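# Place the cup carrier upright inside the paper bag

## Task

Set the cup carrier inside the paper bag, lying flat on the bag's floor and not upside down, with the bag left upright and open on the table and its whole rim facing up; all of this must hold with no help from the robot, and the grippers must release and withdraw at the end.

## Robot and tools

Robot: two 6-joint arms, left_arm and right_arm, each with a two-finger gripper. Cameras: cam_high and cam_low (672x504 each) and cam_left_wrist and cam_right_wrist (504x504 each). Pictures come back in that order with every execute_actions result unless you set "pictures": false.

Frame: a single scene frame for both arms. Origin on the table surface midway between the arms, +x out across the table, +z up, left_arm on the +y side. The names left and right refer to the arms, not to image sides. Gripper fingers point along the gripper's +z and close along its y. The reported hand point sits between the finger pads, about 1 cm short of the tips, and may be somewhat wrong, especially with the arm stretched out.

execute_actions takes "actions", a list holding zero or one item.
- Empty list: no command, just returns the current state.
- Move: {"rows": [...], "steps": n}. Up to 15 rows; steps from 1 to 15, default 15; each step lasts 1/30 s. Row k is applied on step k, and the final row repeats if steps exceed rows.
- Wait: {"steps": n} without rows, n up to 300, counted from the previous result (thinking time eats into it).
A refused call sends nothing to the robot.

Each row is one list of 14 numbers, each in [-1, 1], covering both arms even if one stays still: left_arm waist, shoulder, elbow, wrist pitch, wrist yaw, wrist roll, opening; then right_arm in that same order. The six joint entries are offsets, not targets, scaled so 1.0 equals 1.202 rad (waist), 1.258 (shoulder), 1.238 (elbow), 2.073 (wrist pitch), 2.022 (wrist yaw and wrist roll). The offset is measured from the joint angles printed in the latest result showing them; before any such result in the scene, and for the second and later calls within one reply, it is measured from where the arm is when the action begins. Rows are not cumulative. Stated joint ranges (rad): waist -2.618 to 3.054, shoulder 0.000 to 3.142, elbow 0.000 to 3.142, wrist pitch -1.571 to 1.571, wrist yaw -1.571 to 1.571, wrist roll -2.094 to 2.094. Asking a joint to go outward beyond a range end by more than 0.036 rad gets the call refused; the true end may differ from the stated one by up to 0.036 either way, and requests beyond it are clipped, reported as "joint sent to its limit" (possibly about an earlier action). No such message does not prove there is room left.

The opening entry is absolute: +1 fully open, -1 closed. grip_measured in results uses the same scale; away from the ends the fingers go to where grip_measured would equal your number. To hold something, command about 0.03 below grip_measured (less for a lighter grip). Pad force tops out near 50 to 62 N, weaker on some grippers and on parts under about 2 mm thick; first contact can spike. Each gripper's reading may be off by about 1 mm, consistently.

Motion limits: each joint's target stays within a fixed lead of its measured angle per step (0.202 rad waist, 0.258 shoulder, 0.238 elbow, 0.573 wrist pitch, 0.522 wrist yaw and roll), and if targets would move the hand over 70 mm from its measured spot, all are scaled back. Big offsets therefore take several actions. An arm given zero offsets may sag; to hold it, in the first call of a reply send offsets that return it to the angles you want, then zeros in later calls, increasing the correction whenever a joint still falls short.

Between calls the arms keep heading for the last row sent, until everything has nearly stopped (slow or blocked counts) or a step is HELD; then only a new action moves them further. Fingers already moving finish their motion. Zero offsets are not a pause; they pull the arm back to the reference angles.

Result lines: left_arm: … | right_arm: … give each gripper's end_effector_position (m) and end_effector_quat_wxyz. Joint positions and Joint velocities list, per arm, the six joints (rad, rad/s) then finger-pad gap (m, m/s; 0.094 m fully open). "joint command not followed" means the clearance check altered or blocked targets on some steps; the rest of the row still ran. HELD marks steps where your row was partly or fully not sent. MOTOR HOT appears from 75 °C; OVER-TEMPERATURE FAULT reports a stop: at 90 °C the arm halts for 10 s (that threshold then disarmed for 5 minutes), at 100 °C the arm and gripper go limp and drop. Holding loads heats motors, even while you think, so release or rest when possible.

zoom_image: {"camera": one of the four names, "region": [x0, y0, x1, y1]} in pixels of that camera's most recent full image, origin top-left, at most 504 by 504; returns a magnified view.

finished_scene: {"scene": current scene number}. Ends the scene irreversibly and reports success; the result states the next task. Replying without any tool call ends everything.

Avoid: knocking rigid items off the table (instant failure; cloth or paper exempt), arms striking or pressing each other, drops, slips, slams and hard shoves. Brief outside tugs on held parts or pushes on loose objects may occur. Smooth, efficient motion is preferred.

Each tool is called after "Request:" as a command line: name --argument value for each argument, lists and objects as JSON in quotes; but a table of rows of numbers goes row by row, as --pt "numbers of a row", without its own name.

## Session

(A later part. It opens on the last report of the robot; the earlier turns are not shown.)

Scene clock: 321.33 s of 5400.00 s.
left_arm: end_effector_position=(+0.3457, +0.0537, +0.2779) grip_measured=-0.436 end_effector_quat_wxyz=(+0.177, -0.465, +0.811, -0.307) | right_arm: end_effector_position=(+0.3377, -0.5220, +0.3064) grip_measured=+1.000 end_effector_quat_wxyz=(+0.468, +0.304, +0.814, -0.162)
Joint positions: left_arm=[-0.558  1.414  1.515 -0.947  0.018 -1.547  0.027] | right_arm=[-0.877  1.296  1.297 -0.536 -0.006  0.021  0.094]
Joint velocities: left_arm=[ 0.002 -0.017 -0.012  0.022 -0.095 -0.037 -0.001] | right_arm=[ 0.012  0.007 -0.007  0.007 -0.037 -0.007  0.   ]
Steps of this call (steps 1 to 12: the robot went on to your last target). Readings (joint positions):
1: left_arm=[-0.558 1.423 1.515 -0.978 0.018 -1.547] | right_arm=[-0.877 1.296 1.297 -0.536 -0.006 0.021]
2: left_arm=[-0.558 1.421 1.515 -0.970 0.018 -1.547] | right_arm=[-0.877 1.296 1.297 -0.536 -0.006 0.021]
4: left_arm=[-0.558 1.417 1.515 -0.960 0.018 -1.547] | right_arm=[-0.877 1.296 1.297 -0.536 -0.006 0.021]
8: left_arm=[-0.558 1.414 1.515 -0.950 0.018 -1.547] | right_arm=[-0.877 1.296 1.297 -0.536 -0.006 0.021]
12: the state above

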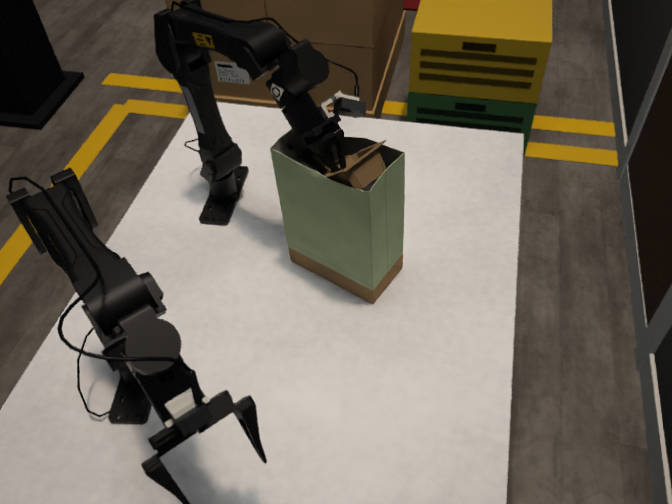

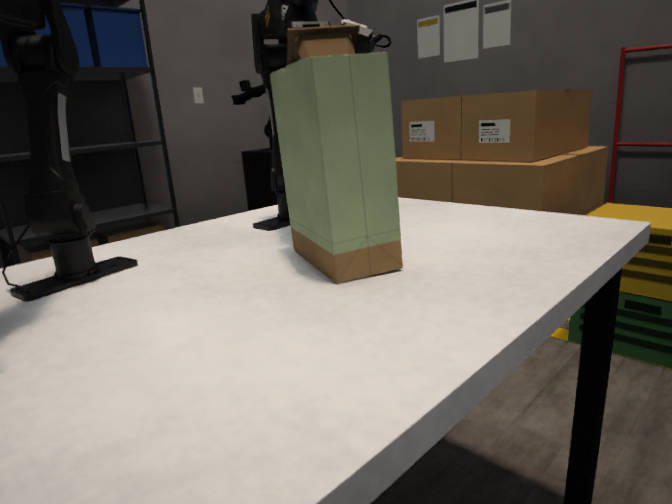

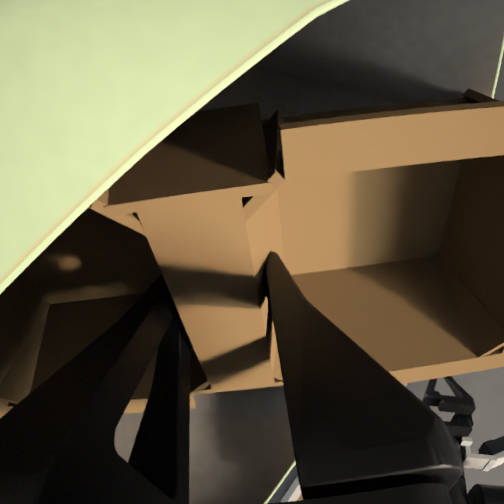

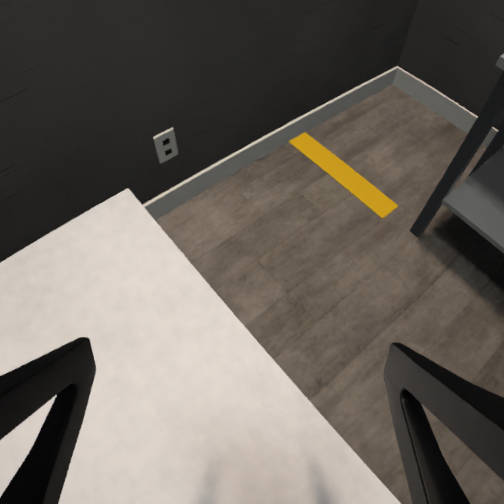

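Request:
execute_actions --actions '[{"rows":[[0.01,0,-0.01,0,0,0,-0.63,0,0,0,0,0,0,1],[0.02,0,-0.02,0,0,0,-0.63,0,0,0,0,0,0,1],[0.025,0,-0.03,0.01,0,0,-0.63,0,0,0,0,0,0,1],[0.025,0,-0.05,0.01,0,0,-0.63,0,0,0,0,0,0,1],[0.025,0,-0.065,0.02,0,0,-0.63,0,0,0,0,0,0,1],[0.025,0,-0.075,0.02,0,0,-0.63,0,0,0,0,0,0,1]]}]' --pictures false

Request:
execute_actions --actions '[{"steps":8}]'

Request:
zoom_image --camera "cam_high" --region '[260,60,440,200]'

Scene clock: 330.23 s of 5400.00 s.
left_arm: end_effector_position=(+0.3459, +0.0638, +0.2442) grip_measured=-0.436 end_effector_quat_wxyz=(+0.163, -0.481, +0.815, -0.278) | right_arm: end_effector_position=(+0.3377, -0.5220, +0.3064) grip_measured=+1.000 end_effector_quat_wxyz=(+0.468, +0.304, +0.814, -0.162)
Joint positions: left_arm=[-0.533  1.421  1.426 -0.92   0.021 -1.547  0.027] | right_arm=[-0.877  1.296  1.297 -0.536 -0.006  0.021  0.094]
Joint velocities: left_arm=[-0.002  0.017 -0.002 -0.066 -0.037 -0.007  0.   ] | right_arm=[-0.012 -0.007  0.007 -0.066 -0.051 -0.007  0.   ]
Steps of this call (steps 1 to 30: the robot went on to your last target; steps 31 to 90: nothing new was sent; then 5.40 s passed at rest; steps 91 to 105: all 15 steps of this action). Readings (joint positions):
91: left_arm=[-0.558 1.414 1.515 -0.945 0.019 -1.547] | right_arm=[-0.877 1.296 1.297 -0.536 -0.006 0.021]
92: left_arm=[-0.555 1.414 1.515 -0.945 0.020 -1.547] | right_arm=[-0.877 1.296 1.297 -0.536 -0.006 0.021]
94: left_arm=[-0.544 1.414 1.504 -0.937 0.021 -1.547] | right_arm=[-0.877 1.296 1.297 -0.536 -0.006 0.021]
98: left_arm=[-0.533 1.415 1.442 -0.921 0.021 -1.547] | right_arm=[-0.877 1.296 1.297 -0.536 -0.006 0.021]
105: the state above

Scene clock: 330.50 s of 5400.00 s.
left_arm: end_effector_position=(+0.3461, +0.0637, +0.2443) grip_measured=-0.436 end_effector_quat_wxyz=(+0.163, -0.481, +0.815, -0.279) | right_arm: end_effector_position=(+0.3377, -0.5220, +0.3064) grip_measured=+1.000 end_effector_quat_wxyz=(+0.468, +0.304, +0.814, -0.162)
Joint positions: left_arm=[-0.533  1.421  1.426 -0.919  0.021 -1.547  0.027] | right_arm=[-0.877  1.296  1.297 -0.536 -0.006  0.021  0.094]
Joint velocities: left_arm=[-0.007 -0.012  0.007  0.007  0.007 -0.051 -0.   ] | right_arm=[-0.012 -0.007 -0.012 -0.007  0.022  0.022  0.   ]
Steps of this call (steps 1 to 8: the robot went on to your last target). Readings (joint positions):
1: left_arm=[-0.533 1.421 1.426 -0.920 0.021 -1.547] | right_arm=[-0.877 1.296 1.297 -0.536 -0.006 0.021]
2: left_arm=[-0.533 1.421 1.426 -0.920 0.021 -1.547] | right_arm=[-0.877 1.296 1.297 -0.536 -0.006 0.021]
4: left_arm=[-0.533 1.421 1.426 -0.919 0.021 -1.547] | right_arm=[-0.877 1.296 1.297 -0.536 -0.006 0.021]
8: the state above

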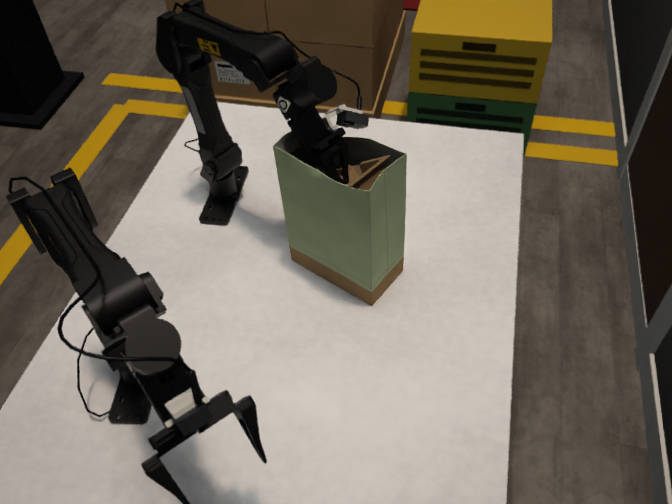

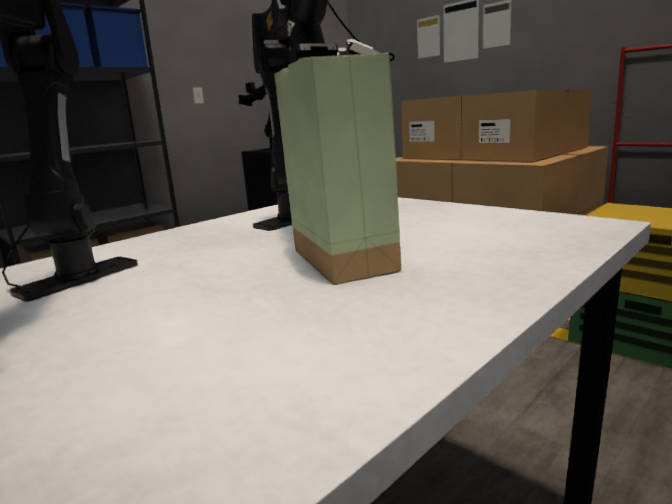

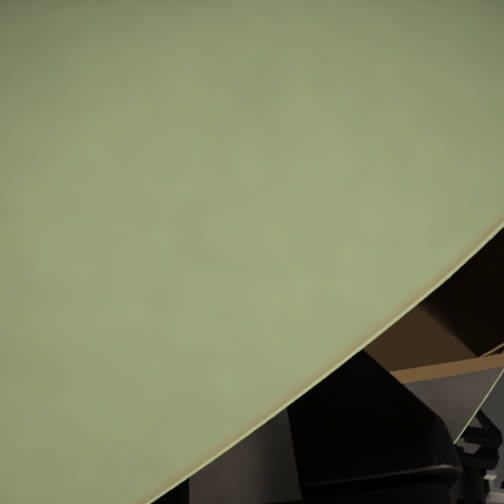

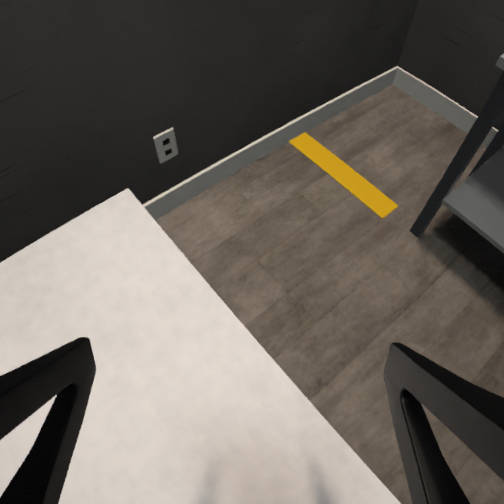

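Region (260, 60, 440, 200) of cam_high's 672x504 image, scaled by 2.800, with more detail than that image has.

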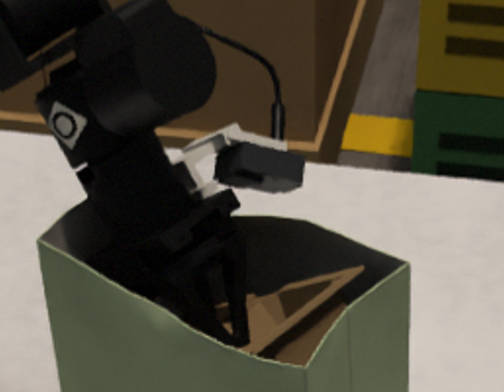

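Request:
execute_actions --actions '[{"rows":[[0,0.02,0.025,-0.015,0,0,-0.63,0,0,0,0,0,0,1],[0,0.04,0.05,-0.03,0,0,-0.63,0,0,0,0,0,0,1],[0,0.06,0.075,-0.045,0,0,-0.63,0,0,0,0,0,0,1],[0,0.08,0.1,-0.06,0,0,-0.63,0,0,0,0,0,0,1],[0,0.1,0.125,-0.075,0,0.01,-0.63,0,0,0,0,0,0,1],[0,0.12,0.15,-0.09,0,0.01,-0.63,0,0,0,0,0,0,1],[0,0.14,0.175,-0.105,0,0.02,-0.63,0,0,0,0,0,0,1],[0,0.16,0.2,-0.125,0,0.02,-0.63,0,0,0,0,0,0,1],[0,0.18,0.225,-0.14,0,0.03,-0.63,0,0,0,0,0,0,1],[0,0.2,0.25,-0.155,0,0.03,-0.63,0,0,0,0,0,0,1],[0,0.22,0.275,-0.17,0,0.035,-0.63,0,0,0,0,0,0,1],[0,0.24,0.3,-0.19,0,0.035,-0.63,0,0,0,0,0,0,1],[0,0.26,0.32,-0.2,0,0.035,-0.63,0,0,0,0,0,0,1],[0,0.28,0.333,-0.212,0,0.035,-0.63,0,0,0,0,0,0,1]]}]' --pictures false

Request:
execute_actions --actions '[{"steps":15}]'

Request:
zoom_image --camera "cam_high" --region '[260,60,440,200]'

Scene clock: 345.17 s of 5400.00 s.
left_arm: end_effector_position=(+0.3644, +0.0543, +0.2157) grip_measured=-0.436 end_effector_quat_wxyz=(+0.091, -0.482, +0.857, -0.156) | right_arm: end_effector_position=(+0.3377, -0.5220, +0.3064) grip_measured=+1.000 end_effector_quat_wxyz=(+0.468, +0.304, +0.814, -0.162)
Joint positions: left_arm=[-0.533  1.749  1.788 -1.247  0.021 -1.502  0.027] | right_arm=[-0.877  1.296  1.297 -0.536 -0.006  0.021  0.094]
Joint velocities: left_arm=[-0.022  0.491  0.408 -0.505  0.051  0.081 -0.001] | right_arm=[-0.017 -0.002 -0.012  0.007 -0.022 -0.11   0.   ]
Steps of this call (steps 1 to 15: the robot went on to your last target; steps 16 to 90: nothing new was sent; then 11.17 s passed at rest; steps 91 to 105: all 15 steps of this action). Readings (joint positions):
91: left_arm=[-0.533 1.422 1.426 -0.921 0.021 -1.547] | right_arm=[-0.877 1.296 1.297 -0.536 -0.006 0.021]
92: left_arm=[-0.533 1.429 1.433 -0.932 0.021 -1.547] | right_arm=[-0.877 1.296 1.297 -0.536 -0.006 0.021]
94: left_arm=[-0.533 1.465 1.472 -0.971 0.021 -1.547] | right_arm=[-0.877 1.296 1.297 -0.536 -0.006 0.021]
98: left_arm=[-0.533 1.575 1.591 -1.058 0.021 -1.539] | right_arm=[-0.877 1.296 1.297 -0.536 -0.006 0.021]
105: the state above

Scene clock: 345.67 s of 5400.00 s.
left_arm: end_effector_position=(+0.3486, +0.0624, +0.2006) grip_measured=-0.436 end_effector_quat_wxyz=(+0.060, -0.482, +0.867, -0.108) | right_arm: end_effector_position=(+0.3377, -0.5220, +0.3064) grip_measured=+1.000 end_effector_quat_wxyz=(+0.468, +0.304, +0.814, -0.162)
Joint positions: left_arm=[-0.533  1.781  1.801 -1.343  0.021 -1.49   0.027] | right_arm=[-0.877  1.296  1.297 -0.536 -0.006  0.021  0.094]
Joint velocities: left_arm=[-0.012 -0.007  0.002 -0.037  0.022  0.022 -0.001] | right_arm=[0.007 0.007 0.012 0.066 0.037 0.022 0.   ]
Steps of this call (steps 1 to 15: the robot went on to your last target). Readings (joint positions):
1: left_arm=[-0.533 1.763 1.798 -1.262 0.021 -1.500] | right_arm=[-0.877 1.296 1.297 -0.536 -0.006 0.021]
2: left_arm=[-0.533 1.772 1.800 -1.276 0.021 -1.498] | right_arm=[-0.877 1.296 1.297 -0.536 -0.006 0.021]
4: left_arm=[-0.533 1.781 1.801 -1.302 0.021 -1.495] | right_arm=[-0.877 1.296 1.297 -0.536 -0.006 0.021]
8: left_arm=[-0.533 1.781 1.801 -1.330 0.021 -1.492] | right_arm=[-0.877 1.296 1.297 -0.536 -0.006 0.021]
15: the state above

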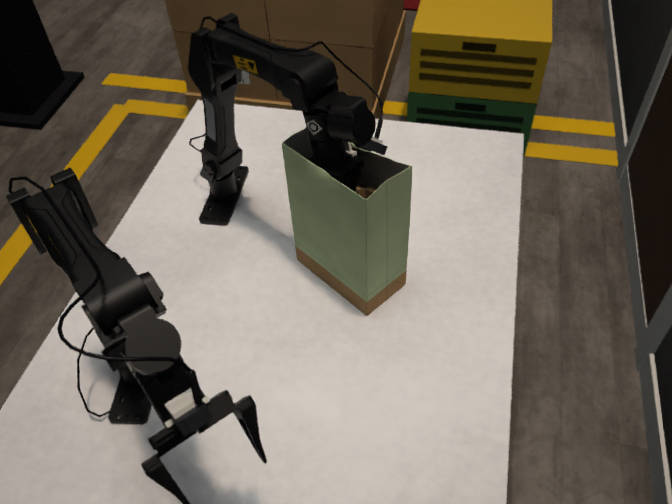

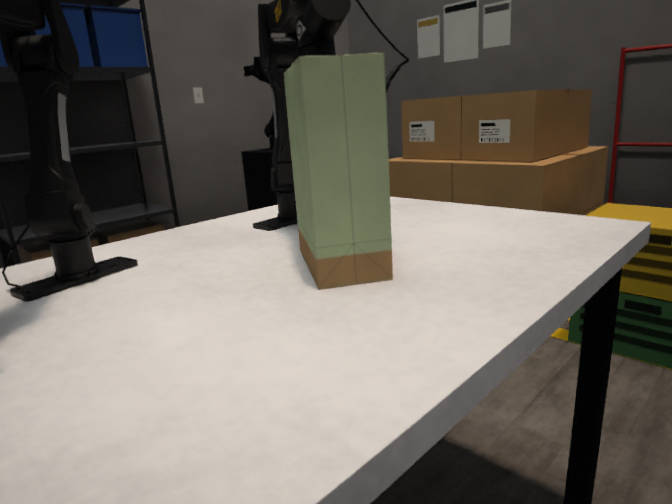

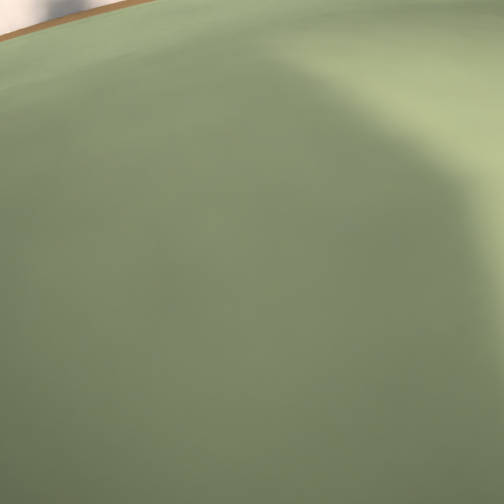

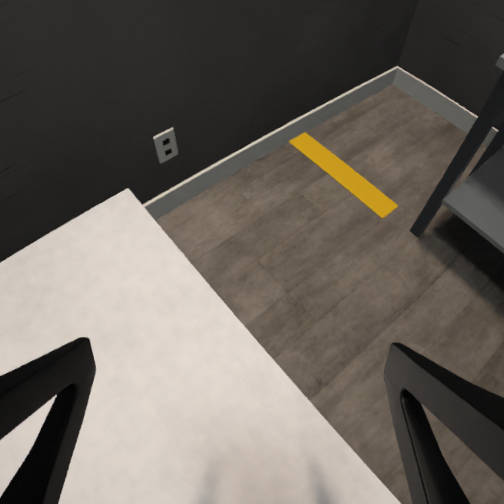

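Region (260, 60, 440, 200) of cam_high's 672x504 image, scaled by 2.800, with more detail than that image has.

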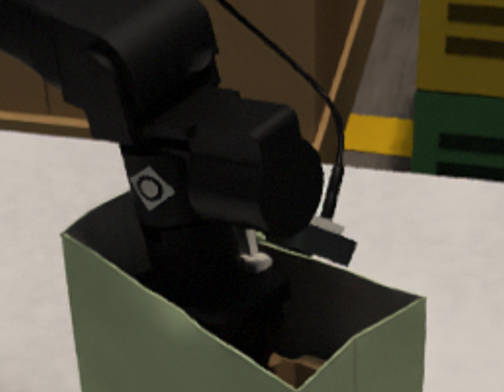

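Request:
execute_actions --actions '[{"rows":[[0,0,0.01,-0.01,0,0.01,-0.63,0,0,0,0,0,0,1],[0,0.01,0.02,-0.02,0,0.02,-0.63,0,0,0,0,0,0,1],[0,0.01,0.03,-0.03,0,0.03,-0.63,0,0,0,0,0,0,1],[0,0.02,0.04,-0.04,0,0.04,-0.63,0,0,0,0,0,0,1],[0,0.02,0.05,-0.05,0,0.05,-0.63,0,0,0,0,0,0,1],[0,0.03,0.06,-0.06,0,0.06,-0.63,0,0,0,0,0,0,1],[0,0.03,0.06,-0.075,0,0.07,-0.63,0,0,0,0,0,0,1]]}]' --pictures false

Request:
execute_actions --actions '[{"steps":10}]'

Request:
execute_actions --actions '[{"rows":[[0,0,0,0,0,0,-0.46,0,0,0,0,0,0,1],[0,0,0,0,0,0,-0.43,0,0,0,0,0,0,1],[0,0,0,0,0,0,-0.4,0,0,0,0,0,0,1],[0,0,0,0,0,0,-0.36,0,0,0,0,0,0,1],[0,0,0,0,0,0,-0.3,0,0,0,0,0,0,1],[0,0,0,0,0,0,-0.2,0,0,0,0,0,0,1],[0,0,0,0,0,0,-0.1,0,0,0,0,0,0,1]]}]'

Scene clock: 356.60 s of 5400.00 s.
left_arm: end_effector_position=(+0.3296, +0.0721, +0.1935) grip_measured=-0.436 end_effector_quat_wxyz=(+0.029, -0.433, +0.899, -0.055) | right_arm: end_effector_position=(+0.3377, -0.5220, +0.3064) grip_measured=+1.000 end_effector_quat_wxyz=(+0.468, +0.304, +0.814, -0.162)
Joint positions: left_arm=[-0.533  1.817  1.84  -1.47   0.021 -1.371  0.027] | right_arm=[-0.877  1.296  1.297 -0.536 -0.006  0.021  0.094]
Joint velocities: left_arm=[ 0.002 -0.007 -0.037 -0.11   0.022  0.081 -0.001] | right_arm=[-0.017 -0.007 -0.002  0.007 -0.007 -0.007  0.   ]
Steps of this call (steps 1 to 15: the robot went on to your last target; steps 16 to 90: nothing new was sent; then 7.43 s passed at rest; steps 91 to 105: all 15 steps of this action). Readings (joint positions):
91: left_arm=[-0.533 1.781 1.801 -1.344 0.021 -1.489] | right_arm=[-0.877 1.296 1.297 -0.536 -0.006 0.021]
92: left_arm=[-0.533 1.782 1.801 -1.347 0.021 -1.484] | right_arm=[-0.877 1.296 1.297 -0.536 -0.006 0.021]
94: left_arm=[-0.533 1.786 1.804 -1.364 0.021 -1.467] | right_arm=[-0.877 1.296 1.297 -0.536 -0.006 0.021]
98: left_arm=[-0.533 1.812 1.836 -1.420 0.021 -1.413] | right_arm=[-0.877 1.296 1.297 -0.536 -0.006 0.021]
105: the state above

Scene clock: 356.93 s of 5400.00 s.
left_arm: end_effector_position=(+0.3272, +0.0732, +0.1932) grip_measured=-0.436 end_effector_quat_wxyz=(+0.026, -0.428, +0.902, -0.051) | right_arm: end_effector_position=(+0.3377, -0.5220, +0.3064) grip_measured=+1.000 end_effector_quat_wxyz=(+0.468, +0.304, +0.814, -0.162)
Joint positions: left_arm=[-0.533  1.817  1.84  -1.481  0.021 -1.362  0.027] | right_arm=[-0.877  1.296  1.297 -0.536 -0.006  0.021  0.094]
Joint velocities: left_arm=[-0.017 -0.012 -0.002  0.022 -0.007  0.022 -0.   ] | right_arm=[-0.002 -0.007  0.007  0.037  0.022 -0.11   0.   ]
Steps of this call (steps 1 to 10: the robot went on to your last target). Readings (joint positions):
1: left_arm=[-0.533 1.817 1.840 -1.473 0.021 -1.369] | right_arm=[-0.877 1.296 1.297 -0.536 -0.006 0.021]
2: left_arm=[-0.533 1.817 1.840 -1.475 0.021 -1.368] | right_arm=[-0.877 1.296 1.297 -0.536 -0.006 0.021]
4: left_arm=[-0.533 1.817 1.840 -1.478 0.021 -1.365] | right_arm=[-0.877 1.296 1.297 -0.536 -0.006 0.021]
8: left_arm=[-0.533 1.817 1.840 -1.480 0.021 -1.362] | right_arm=[-0.877 1.296 1.297 -0.536 -0.006 0.021]
10: the state above

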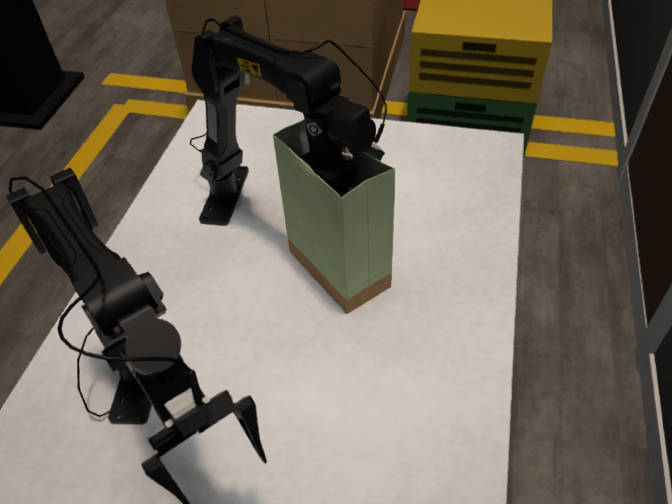

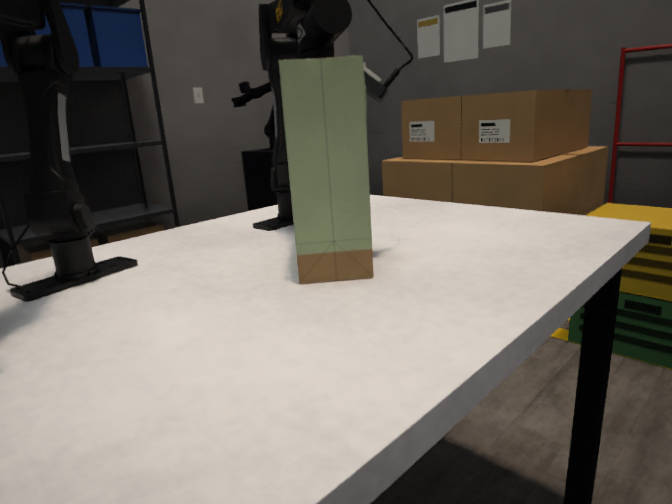

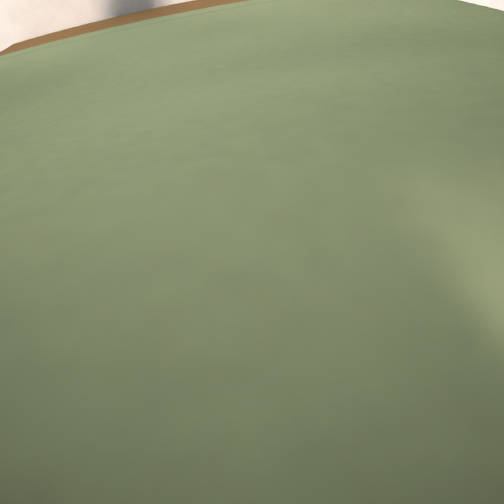

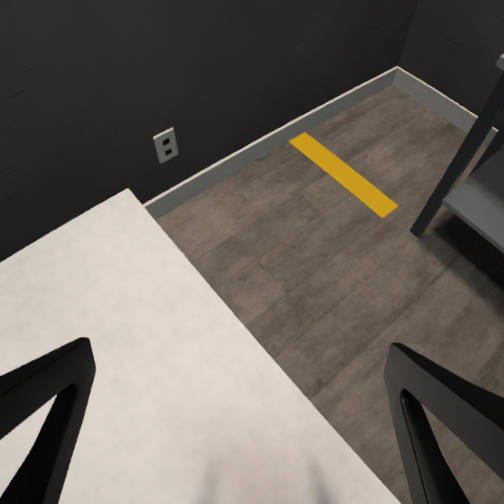

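Scene clock: 357.43 s of 5400.00 s.
left_arm: end_effector_position=(+0.3272, +0.0732, +0.1932) grip_measured=-0.102 end_effector_quat_wxyz=(+0.026, -0.428, +0.902, -0.051) | right_arm: end_effector_position=(+0.3377, -0.5220, +0.3064) grip_measured=+1.000 end_effector_quat_wxyz=(+0.468, +0.304, +0.814, -0.162)
Joint positions: left_arm=[-0.533  1.817  1.84  -1.481  0.021 -1.362  0.042] | right_arm=[-0.877  1.296  1.297 -0.536 -0.006  0.021  0.094]
Joint velocities: left_arm=[-0.007  0.002  0.002 -0.022  0.007  0.022  0.001] | right_arm=[ 0.002 -0.002 -0.012 -0.081 -0.022 -0.007  0.   ]
Steps of this call (steps 1 to 15: all 15 steps of this action). Readings (joint positions):
1: left_arm=[-0.533 1.817 1.840 -1.481 0.021 -1.362] | right_arm=[-0.877 1.296 1.297 -0.536 -0.006 0.021]
2: left_arm=[-0.533 1.817 1.840 -1.481 0.021 -1.362] | right_arm=[-0.877 1.296 1.297 -0.536 -0.006 0.021]
4: left_arm=[-0.533 1.817 1.840 -1.481 0.021 -1.362] | right_arm=[-0.877 1.296 1.297 -0.536 -0.006 0.021]
8: left_arm=[-0.533 1.817 1.840 -1.481 0.021 -1.362] | right_arm=[-0.877 1.296 1.297 -0.536 -0.006 0.021]
15: the state above

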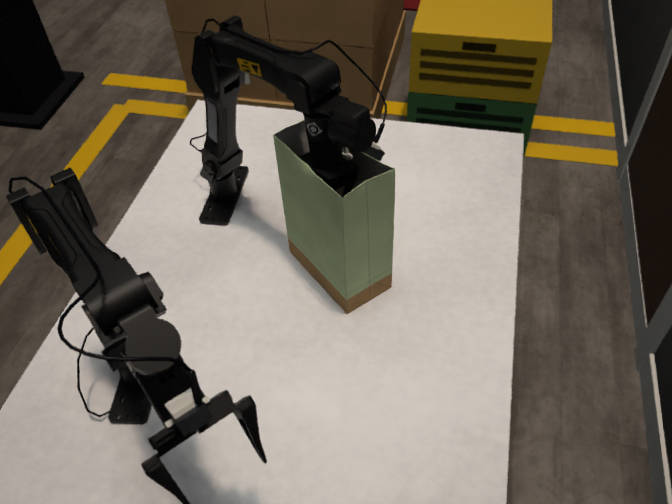

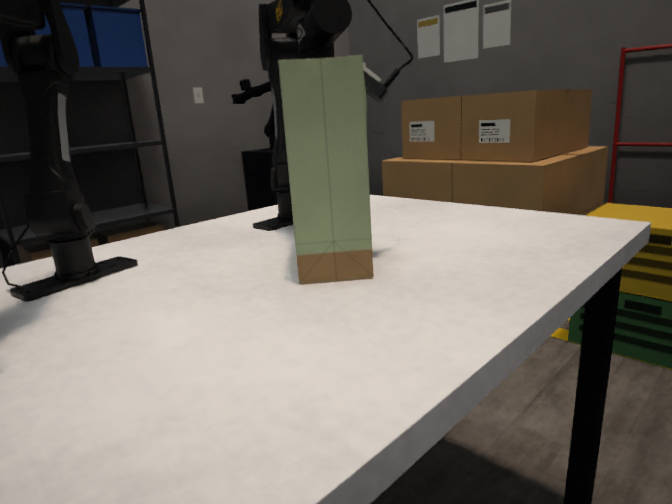

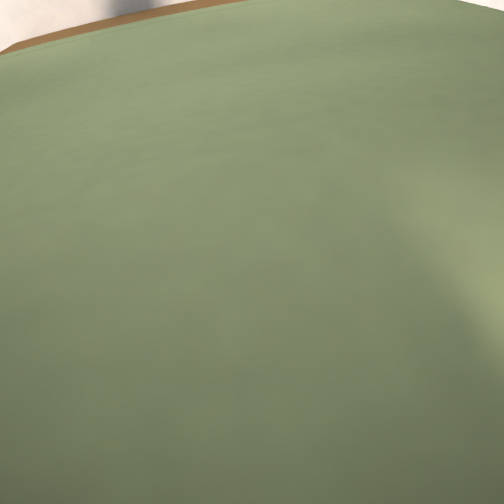

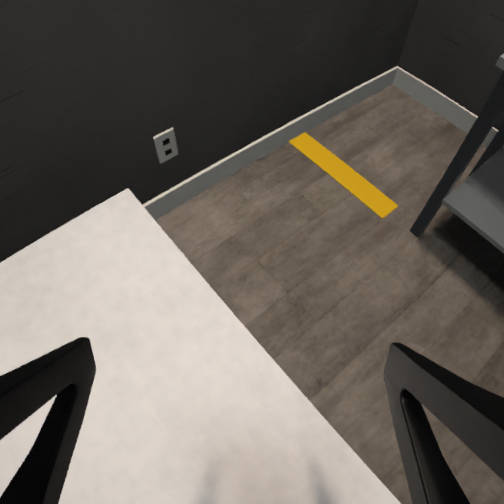

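Request:
execute_actions --actions '[{"rows":[[0,-0.01,0.01,0,0,0,0,0,0,0,0,0,0,1],[0,-0.02,0.02,0,0,0,0,0,0,0,0,0,0,1],[0,-0.04,0.03,0,0,0,0,0,0,0,0,0,0,1],[0,-0.06,0.04,0,0,0,0,0,0,0,0,0,0,1],[0,-0.08,0.05,0,0,0,0,0,0,0,0,0,0,1],[0,-0.1,0.06,0,0,0,0,0,0,0,0,0,0,1],[0,-0.12,0.06,0.01,0,0,0,0,0,0,0,0,0,1],[0,-0.14,0.06,0.02,0,0,0,0,0,0,0,0,0,1],[0,-0.16,0.06,0.03,0,0,0,0,0,0,0,0,0,1],[0,-0.19,0.05,0.05,0,0,0,0,0,0,0,0,0,1]]}]'

Request:
execute_actions --actions '[{"rows":[[0,-0.01,0.02,0,0,0,0,0,0,0,0,0,0,1],[0,-0.02,0.04,0,0,0,0,0,0,0,0,0,0,1],[0,-0.03,0.06,0,0,0,0,0,0,0,0,0,0,1],[0,-0.04,0.08,0,0,0,0,0,0,0,0,0,0,1],[0,-0.05,0.1,0,0,0,0,0,0,0,0,0,0,1],[0,-0.06,0.12,0,0,0,0,0,0,0,0,0,0,1],[0,-0.07,0.14,0,0,0,0,0,0,0,0,0,0,1],[0,-0.08,0.16,0,0,0,0,0,0,0,0,0,0,1],[0,-0.09,0.18,0,0,0,0,0,0,0,0,0,0,1],[0,-0.1,0.2,0,0,0,0,0,0,0,0,0,0,1],[0,-0.11,0.22,0,0,0,0,0,0,0,0,0,0,1]]}]'

Request:
zoom_image --camera "cam_high" --region '[250,60,430,220]'

Scene clock: 375.43 s of 5400.00 s.
left_arm: end_effector_position=(+0.3202, +0.0766, +0.3001) grip_measured=-0.002 end_effector_quat_wxyz=(+0.141, -0.414, +0.877, -0.202) | right_arm: end_effector_position=(+0.3377, -0.5220, +0.3064) grip_measured=+1.000 end_effector_quat_wxyz=(+0.468, +0.304, +0.814, -0.162)
Joint positions: left_arm=[-0.533  1.561  1.89  -1.404  0.023 -1.362  0.047] | right_arm=[-0.877  1.296  1.297 -0.536 -0.006  0.021  0.094]
Joint velocities: left_arm=[-0.017 -0.212  0.1    0.11  -0.051 -0.022  0.001] | right_arm=[-0.002  0.007  0.002  0.066  0.037 -0.066  0.   ]
Steps of this call (steps 1 to 15: the robot went on to your last target; steps 16 to 90: nothing new was sent; then 14.50 s passed at rest; steps 91 to 105: all 15 steps of this action). Readings (joint positions):
91: left_arm=[-0.533 1.817 1.840 -1.481 0.021 -1.362] | right_arm=[-0.877 1.296 1.297 -0.536 -0.006 0.021]
92: left_arm=[-0.533 1.817 1.840 -1.481 0.021 -1.362] | right_arm=[-0.877 1.296 1.297 -0.536 -0.006 0.021]
94: left_arm=[-0.533 1.810 1.840 -1.480 0.021 -1.362] | right_arm=[-0.877 1.296 1.297 -0.536 -0.006 0.021]
98: left_arm=[-0.533 1.739 1.858 -1.471 0.023 -1.362] | right_arm=[-0.877 1.296 1.297 -0.536 -0.006 0.021]
105: the state above

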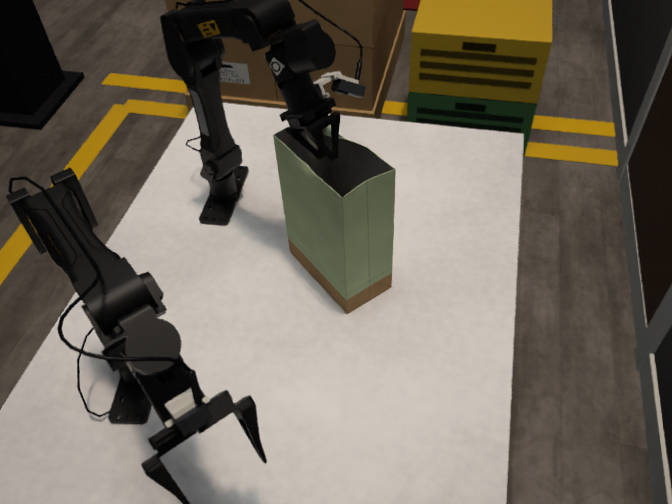

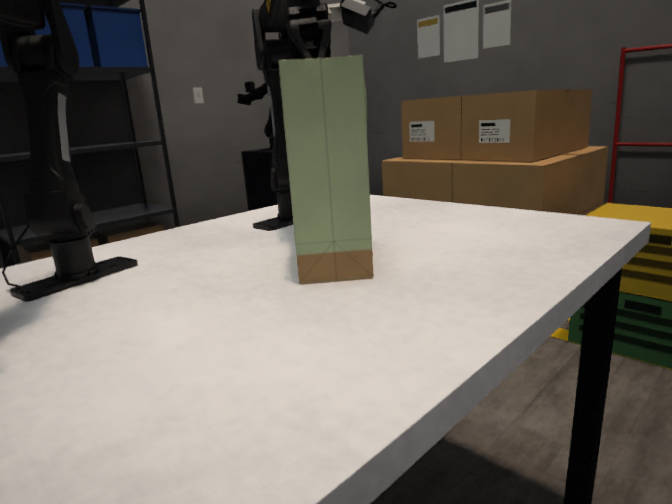

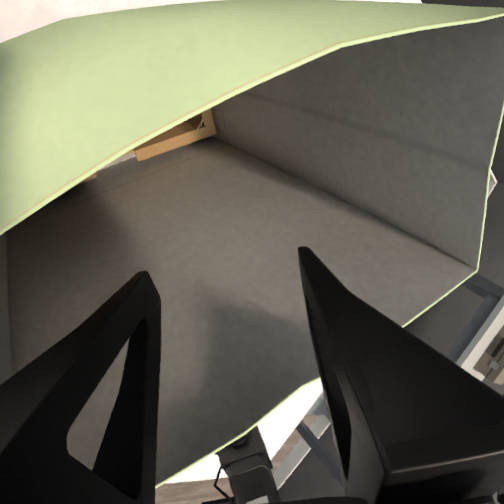

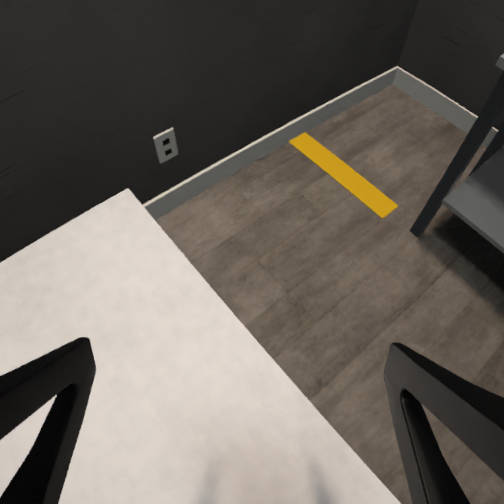

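Scene clock: 375.93 s of 5400.00 s.
left_arm: end_effector_position=(+0.2925, +0.0906, +0.4336) grip_measured=-0.002 end_effector_quat_wxyz=(+0.257, -0.382, +0.815, -0.353) | right_arm: end_effector_position=(+0.3377, -0.5220, +0.3064) grip_measured=+1.000 end_effector_quat_wxyz=(+0.468, +0.304, +0.814, -0.162)
Joint positions: left_arm=[-0.533  1.416  2.146 -1.398  0.023 -1.362  0.047] | right_arm=[-0.877  1.296  1.297 -0.536 -0.006  0.021  0.094]
Joint velocities: left_arm=[-0.002 -0.369  0.193  0.037  0.007 -0.007  0.   ] | right_arm=[ 0.012  0.002 -0.002  0.022  0.051  0.022  0.   ]
Steps of this call (steps 1 to 15: all 15 steps of this action). Readings (joint positions):
1: left_arm=[-0.533 1.555 1.893 -1.402 0.023 -1.362] | right_arm=[-0.877 1.296 1.297 -0.536 -0.006 0.021]
2: left_arm=[-0.533 1.553 1.896 -1.403 0.023 -1.362] | right_arm=[-0.877 1.296 1.297 -0.536 -0.006 0.021]
4: left_arm=[-0.533 1.552 1.916 -1.405 0.023 -1.362] | right_arm=[-0.877 1.296 1.297 -0.536 -0.006 0.021]
8: left_arm=[-0.533 1.531 2.000 -1.406 0.023 -1.362] | right_arm=[-0.877 1.296 1.297 -0.536 -0.006 0.021]
15: the state above

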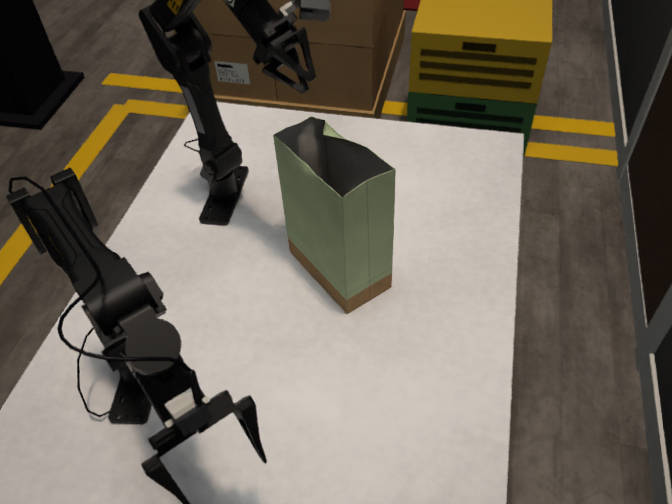

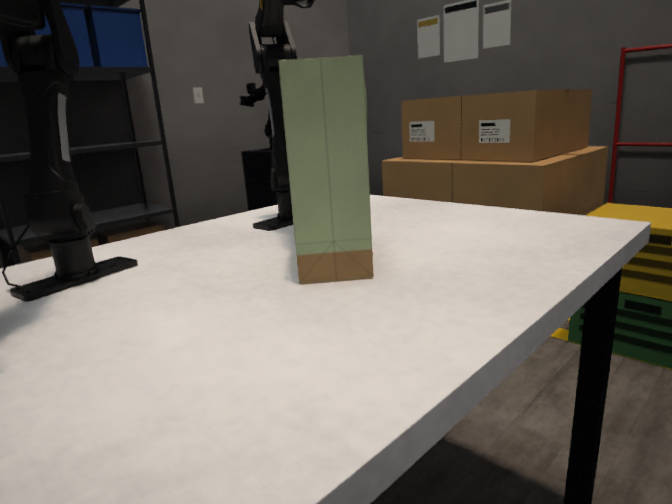

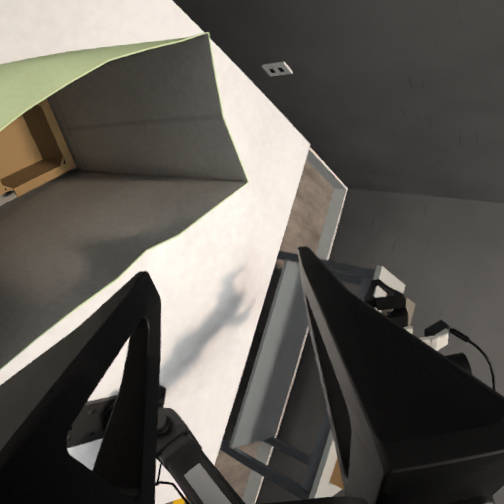

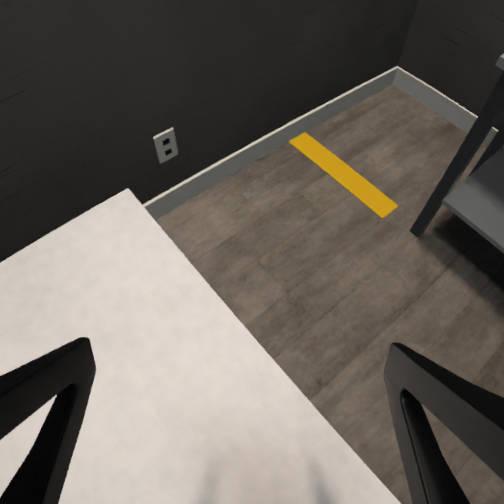

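Region (250, 60, 430, 220) of cam_high's 672x504 image, scaled by 2.800, with more detail than that image has.

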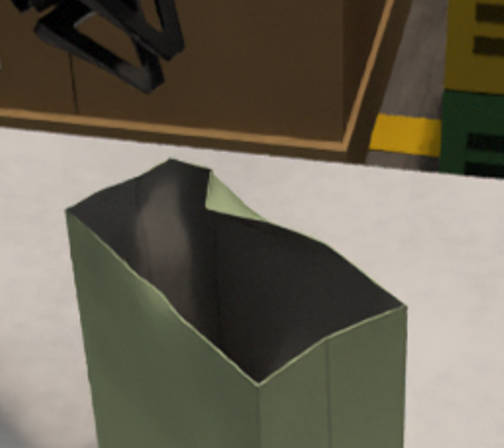

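Request:
execute_actions --actions '[{"rows":[[0,0,0,0,0,0.07,-0.1,0,0,0,0,0,0,1],[0,0.01,0,0,0,0.14,-0.3,0,0,0,0,0,0,1],[0,0.02,0,0,0,0.21,-0.5,0,0,0,0,0,0,1],[0,0.03,0,0,0,0.28,-0.7,0,0,0,0,0,0,1],[0,0.04,0,0,0,0.35,-0.9,0,0,0,0,0,0,1],[0,0.05,0,0,0,0.42,-1,0,0,0,0,0,0,1],[0,0.06,0,0,0,0.49,-1,0,0,0,0,0,0,1],[0,0.07,0,0,0,0.56,-1,0,0,0,0,0,0,1],[0,0.08,0,-0.01,0,0.62,-1,0,0,0,0,0,0,1],[0,0.09,0,-0.02,0,0.67,-1,0,0,0,0,0,0,1]]}]' --pictures false

Request:
execute_actions --actions '[{"steps":30}]'

Scene clock: 387.03 s of 5400.00 s.
left_arm: end_effector_position=(+0.3224, +0.0753, +0.3908) grip_measured=-0.988 end_effector_quat_wxyz=(+0.344, +0.127, +0.921, -0.134) | right_arm: end_effector_position=(+0.3377, -0.5220, +0.3064) grip_measured=+1.000 end_effector_quat_wxyz=(+0.468, +0.304, +0.814, -0.162)
Joint positions: left_arm=[-0.533  1.546  2.153 -1.423  0.023 -0.208  0.001] | right_arm=[-0.877  1.296  1.297 -0.536 -0.006  0.021  0.094]
Joint velocities: left_arm=[-0.002  0.115 -0.022 -0.125  0.037  1.238  0.001] | right_arm=[-0.022 -0.022 -0.017 -0.066 -0.037  0.022  0.   ]
Steps of this call (steps 1 to 15: the robot went on to your last target; steps 16 to 90: nothing new was sent; then 7.60 s passed at rest; steps 91 to 105: all 15 steps of this action). Readings (joint positions):
91: left_arm=[-0.533 1.421 2.153 -1.398 0.023 -1.343] | right_arm=[-0.877 1.296 1.297 -0.536 -0.006 0.021]
92: left_arm=[-0.533 1.421 2.153 -1.398 0.023 -1.301] | right_arm=[-0.877 1.296 1.297 -0.536 -0.006 0.021]
94: left_arm=[-0.533 1.424 2.153 -1.399 0.023 -1.159] | right_arm=[-0.877 1.296 1.297 -0.536 -0.006 0.021]
98: left_arm=[-0.533 1.457 2.153 -1.399 0.023 -0.776] | right_arm=[-0.877 1.296 1.297 -0.536 -0.006 0.021]
105: the state above

Scene clock: 388.03 s of 5400.00 s.
left_arm: end_effector_position=(+0.3209, +0.0761, +0.3890) grip_measured=-0.988 end_effector_quat_wxyz=(+0.350, +0.215, +0.906, -0.099) | right_arm: end_effector_position=(+0.3377, -0.5220, +0.3064) grip_measured=+1.000 end_effector_quat_wxyz=(+0.468, +0.304, +0.814, -0.162)
Joint positions: left_arm=[-0.533  1.546  2.153 -1.433  0.023 -0.016  0.001] | right_arm=[-0.877  1.296  1.297 -0.536 -0.006  0.021  0.094]
Joint velocities: left_arm=[-0.007 -0.007  0.002  0.051  0.007  0.037  0.   ] | right_arm=[ 0.007 -0.002 -0.002 -0.007 -0.066  0.081  0.   ]
Steps of this call (steps 1 to 30: the robot went on to your last target). Readings (joint positions):
1: left_arm=[-0.533 1.548 2.153 -1.426 0.023 -0.169] | right_arm=[-0.877 1.296 1.297 -0.536 -0.006 0.021]
2: left_arm=[-0.533 1.548 2.153 -1.428 0.023 -0.139] | right_arm=[-0.877 1.296 1.297 -0.536 -0.006 0.021]
4: left_arm=[-0.533 1.546 2.153 -1.430 0.023 -0.094] | right_arm=[-0.877 1.296 1.297 -0.536 -0.006 0.021]
8: left_arm=[-0.533 1.546 2.153 -1.432 0.023 -0.048] | right_arm=[-0.877 1.296 1.297 -0.536 -0.006 0.021]
30: the state above
All arms were judged still, so your last target was given up. Only a new action makes them travel on or press farther. Fingers that are still opening or closing keep moving.

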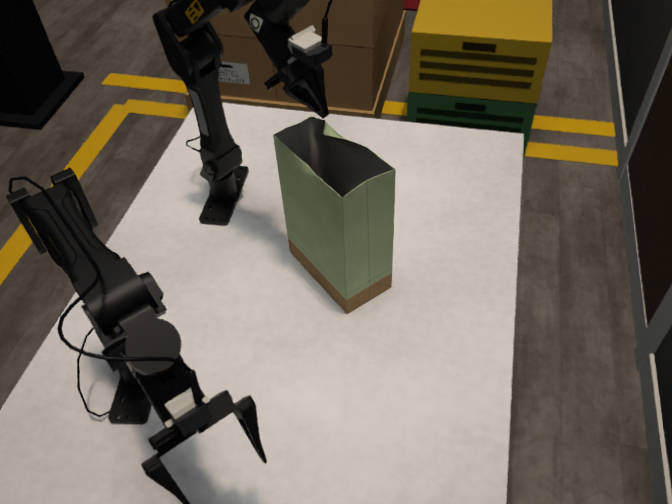

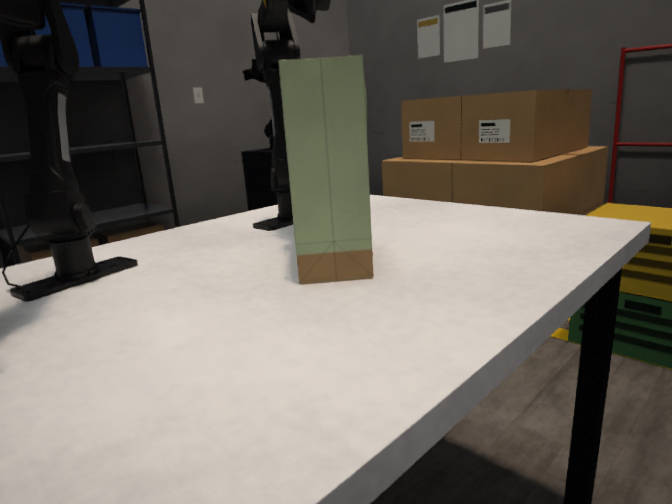

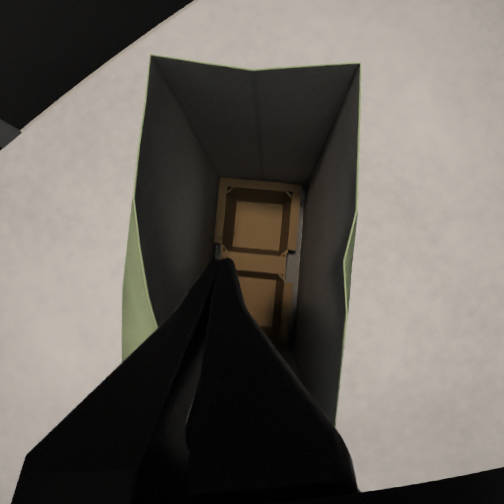

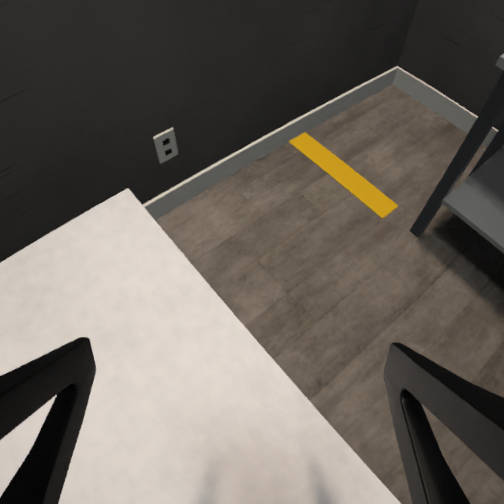

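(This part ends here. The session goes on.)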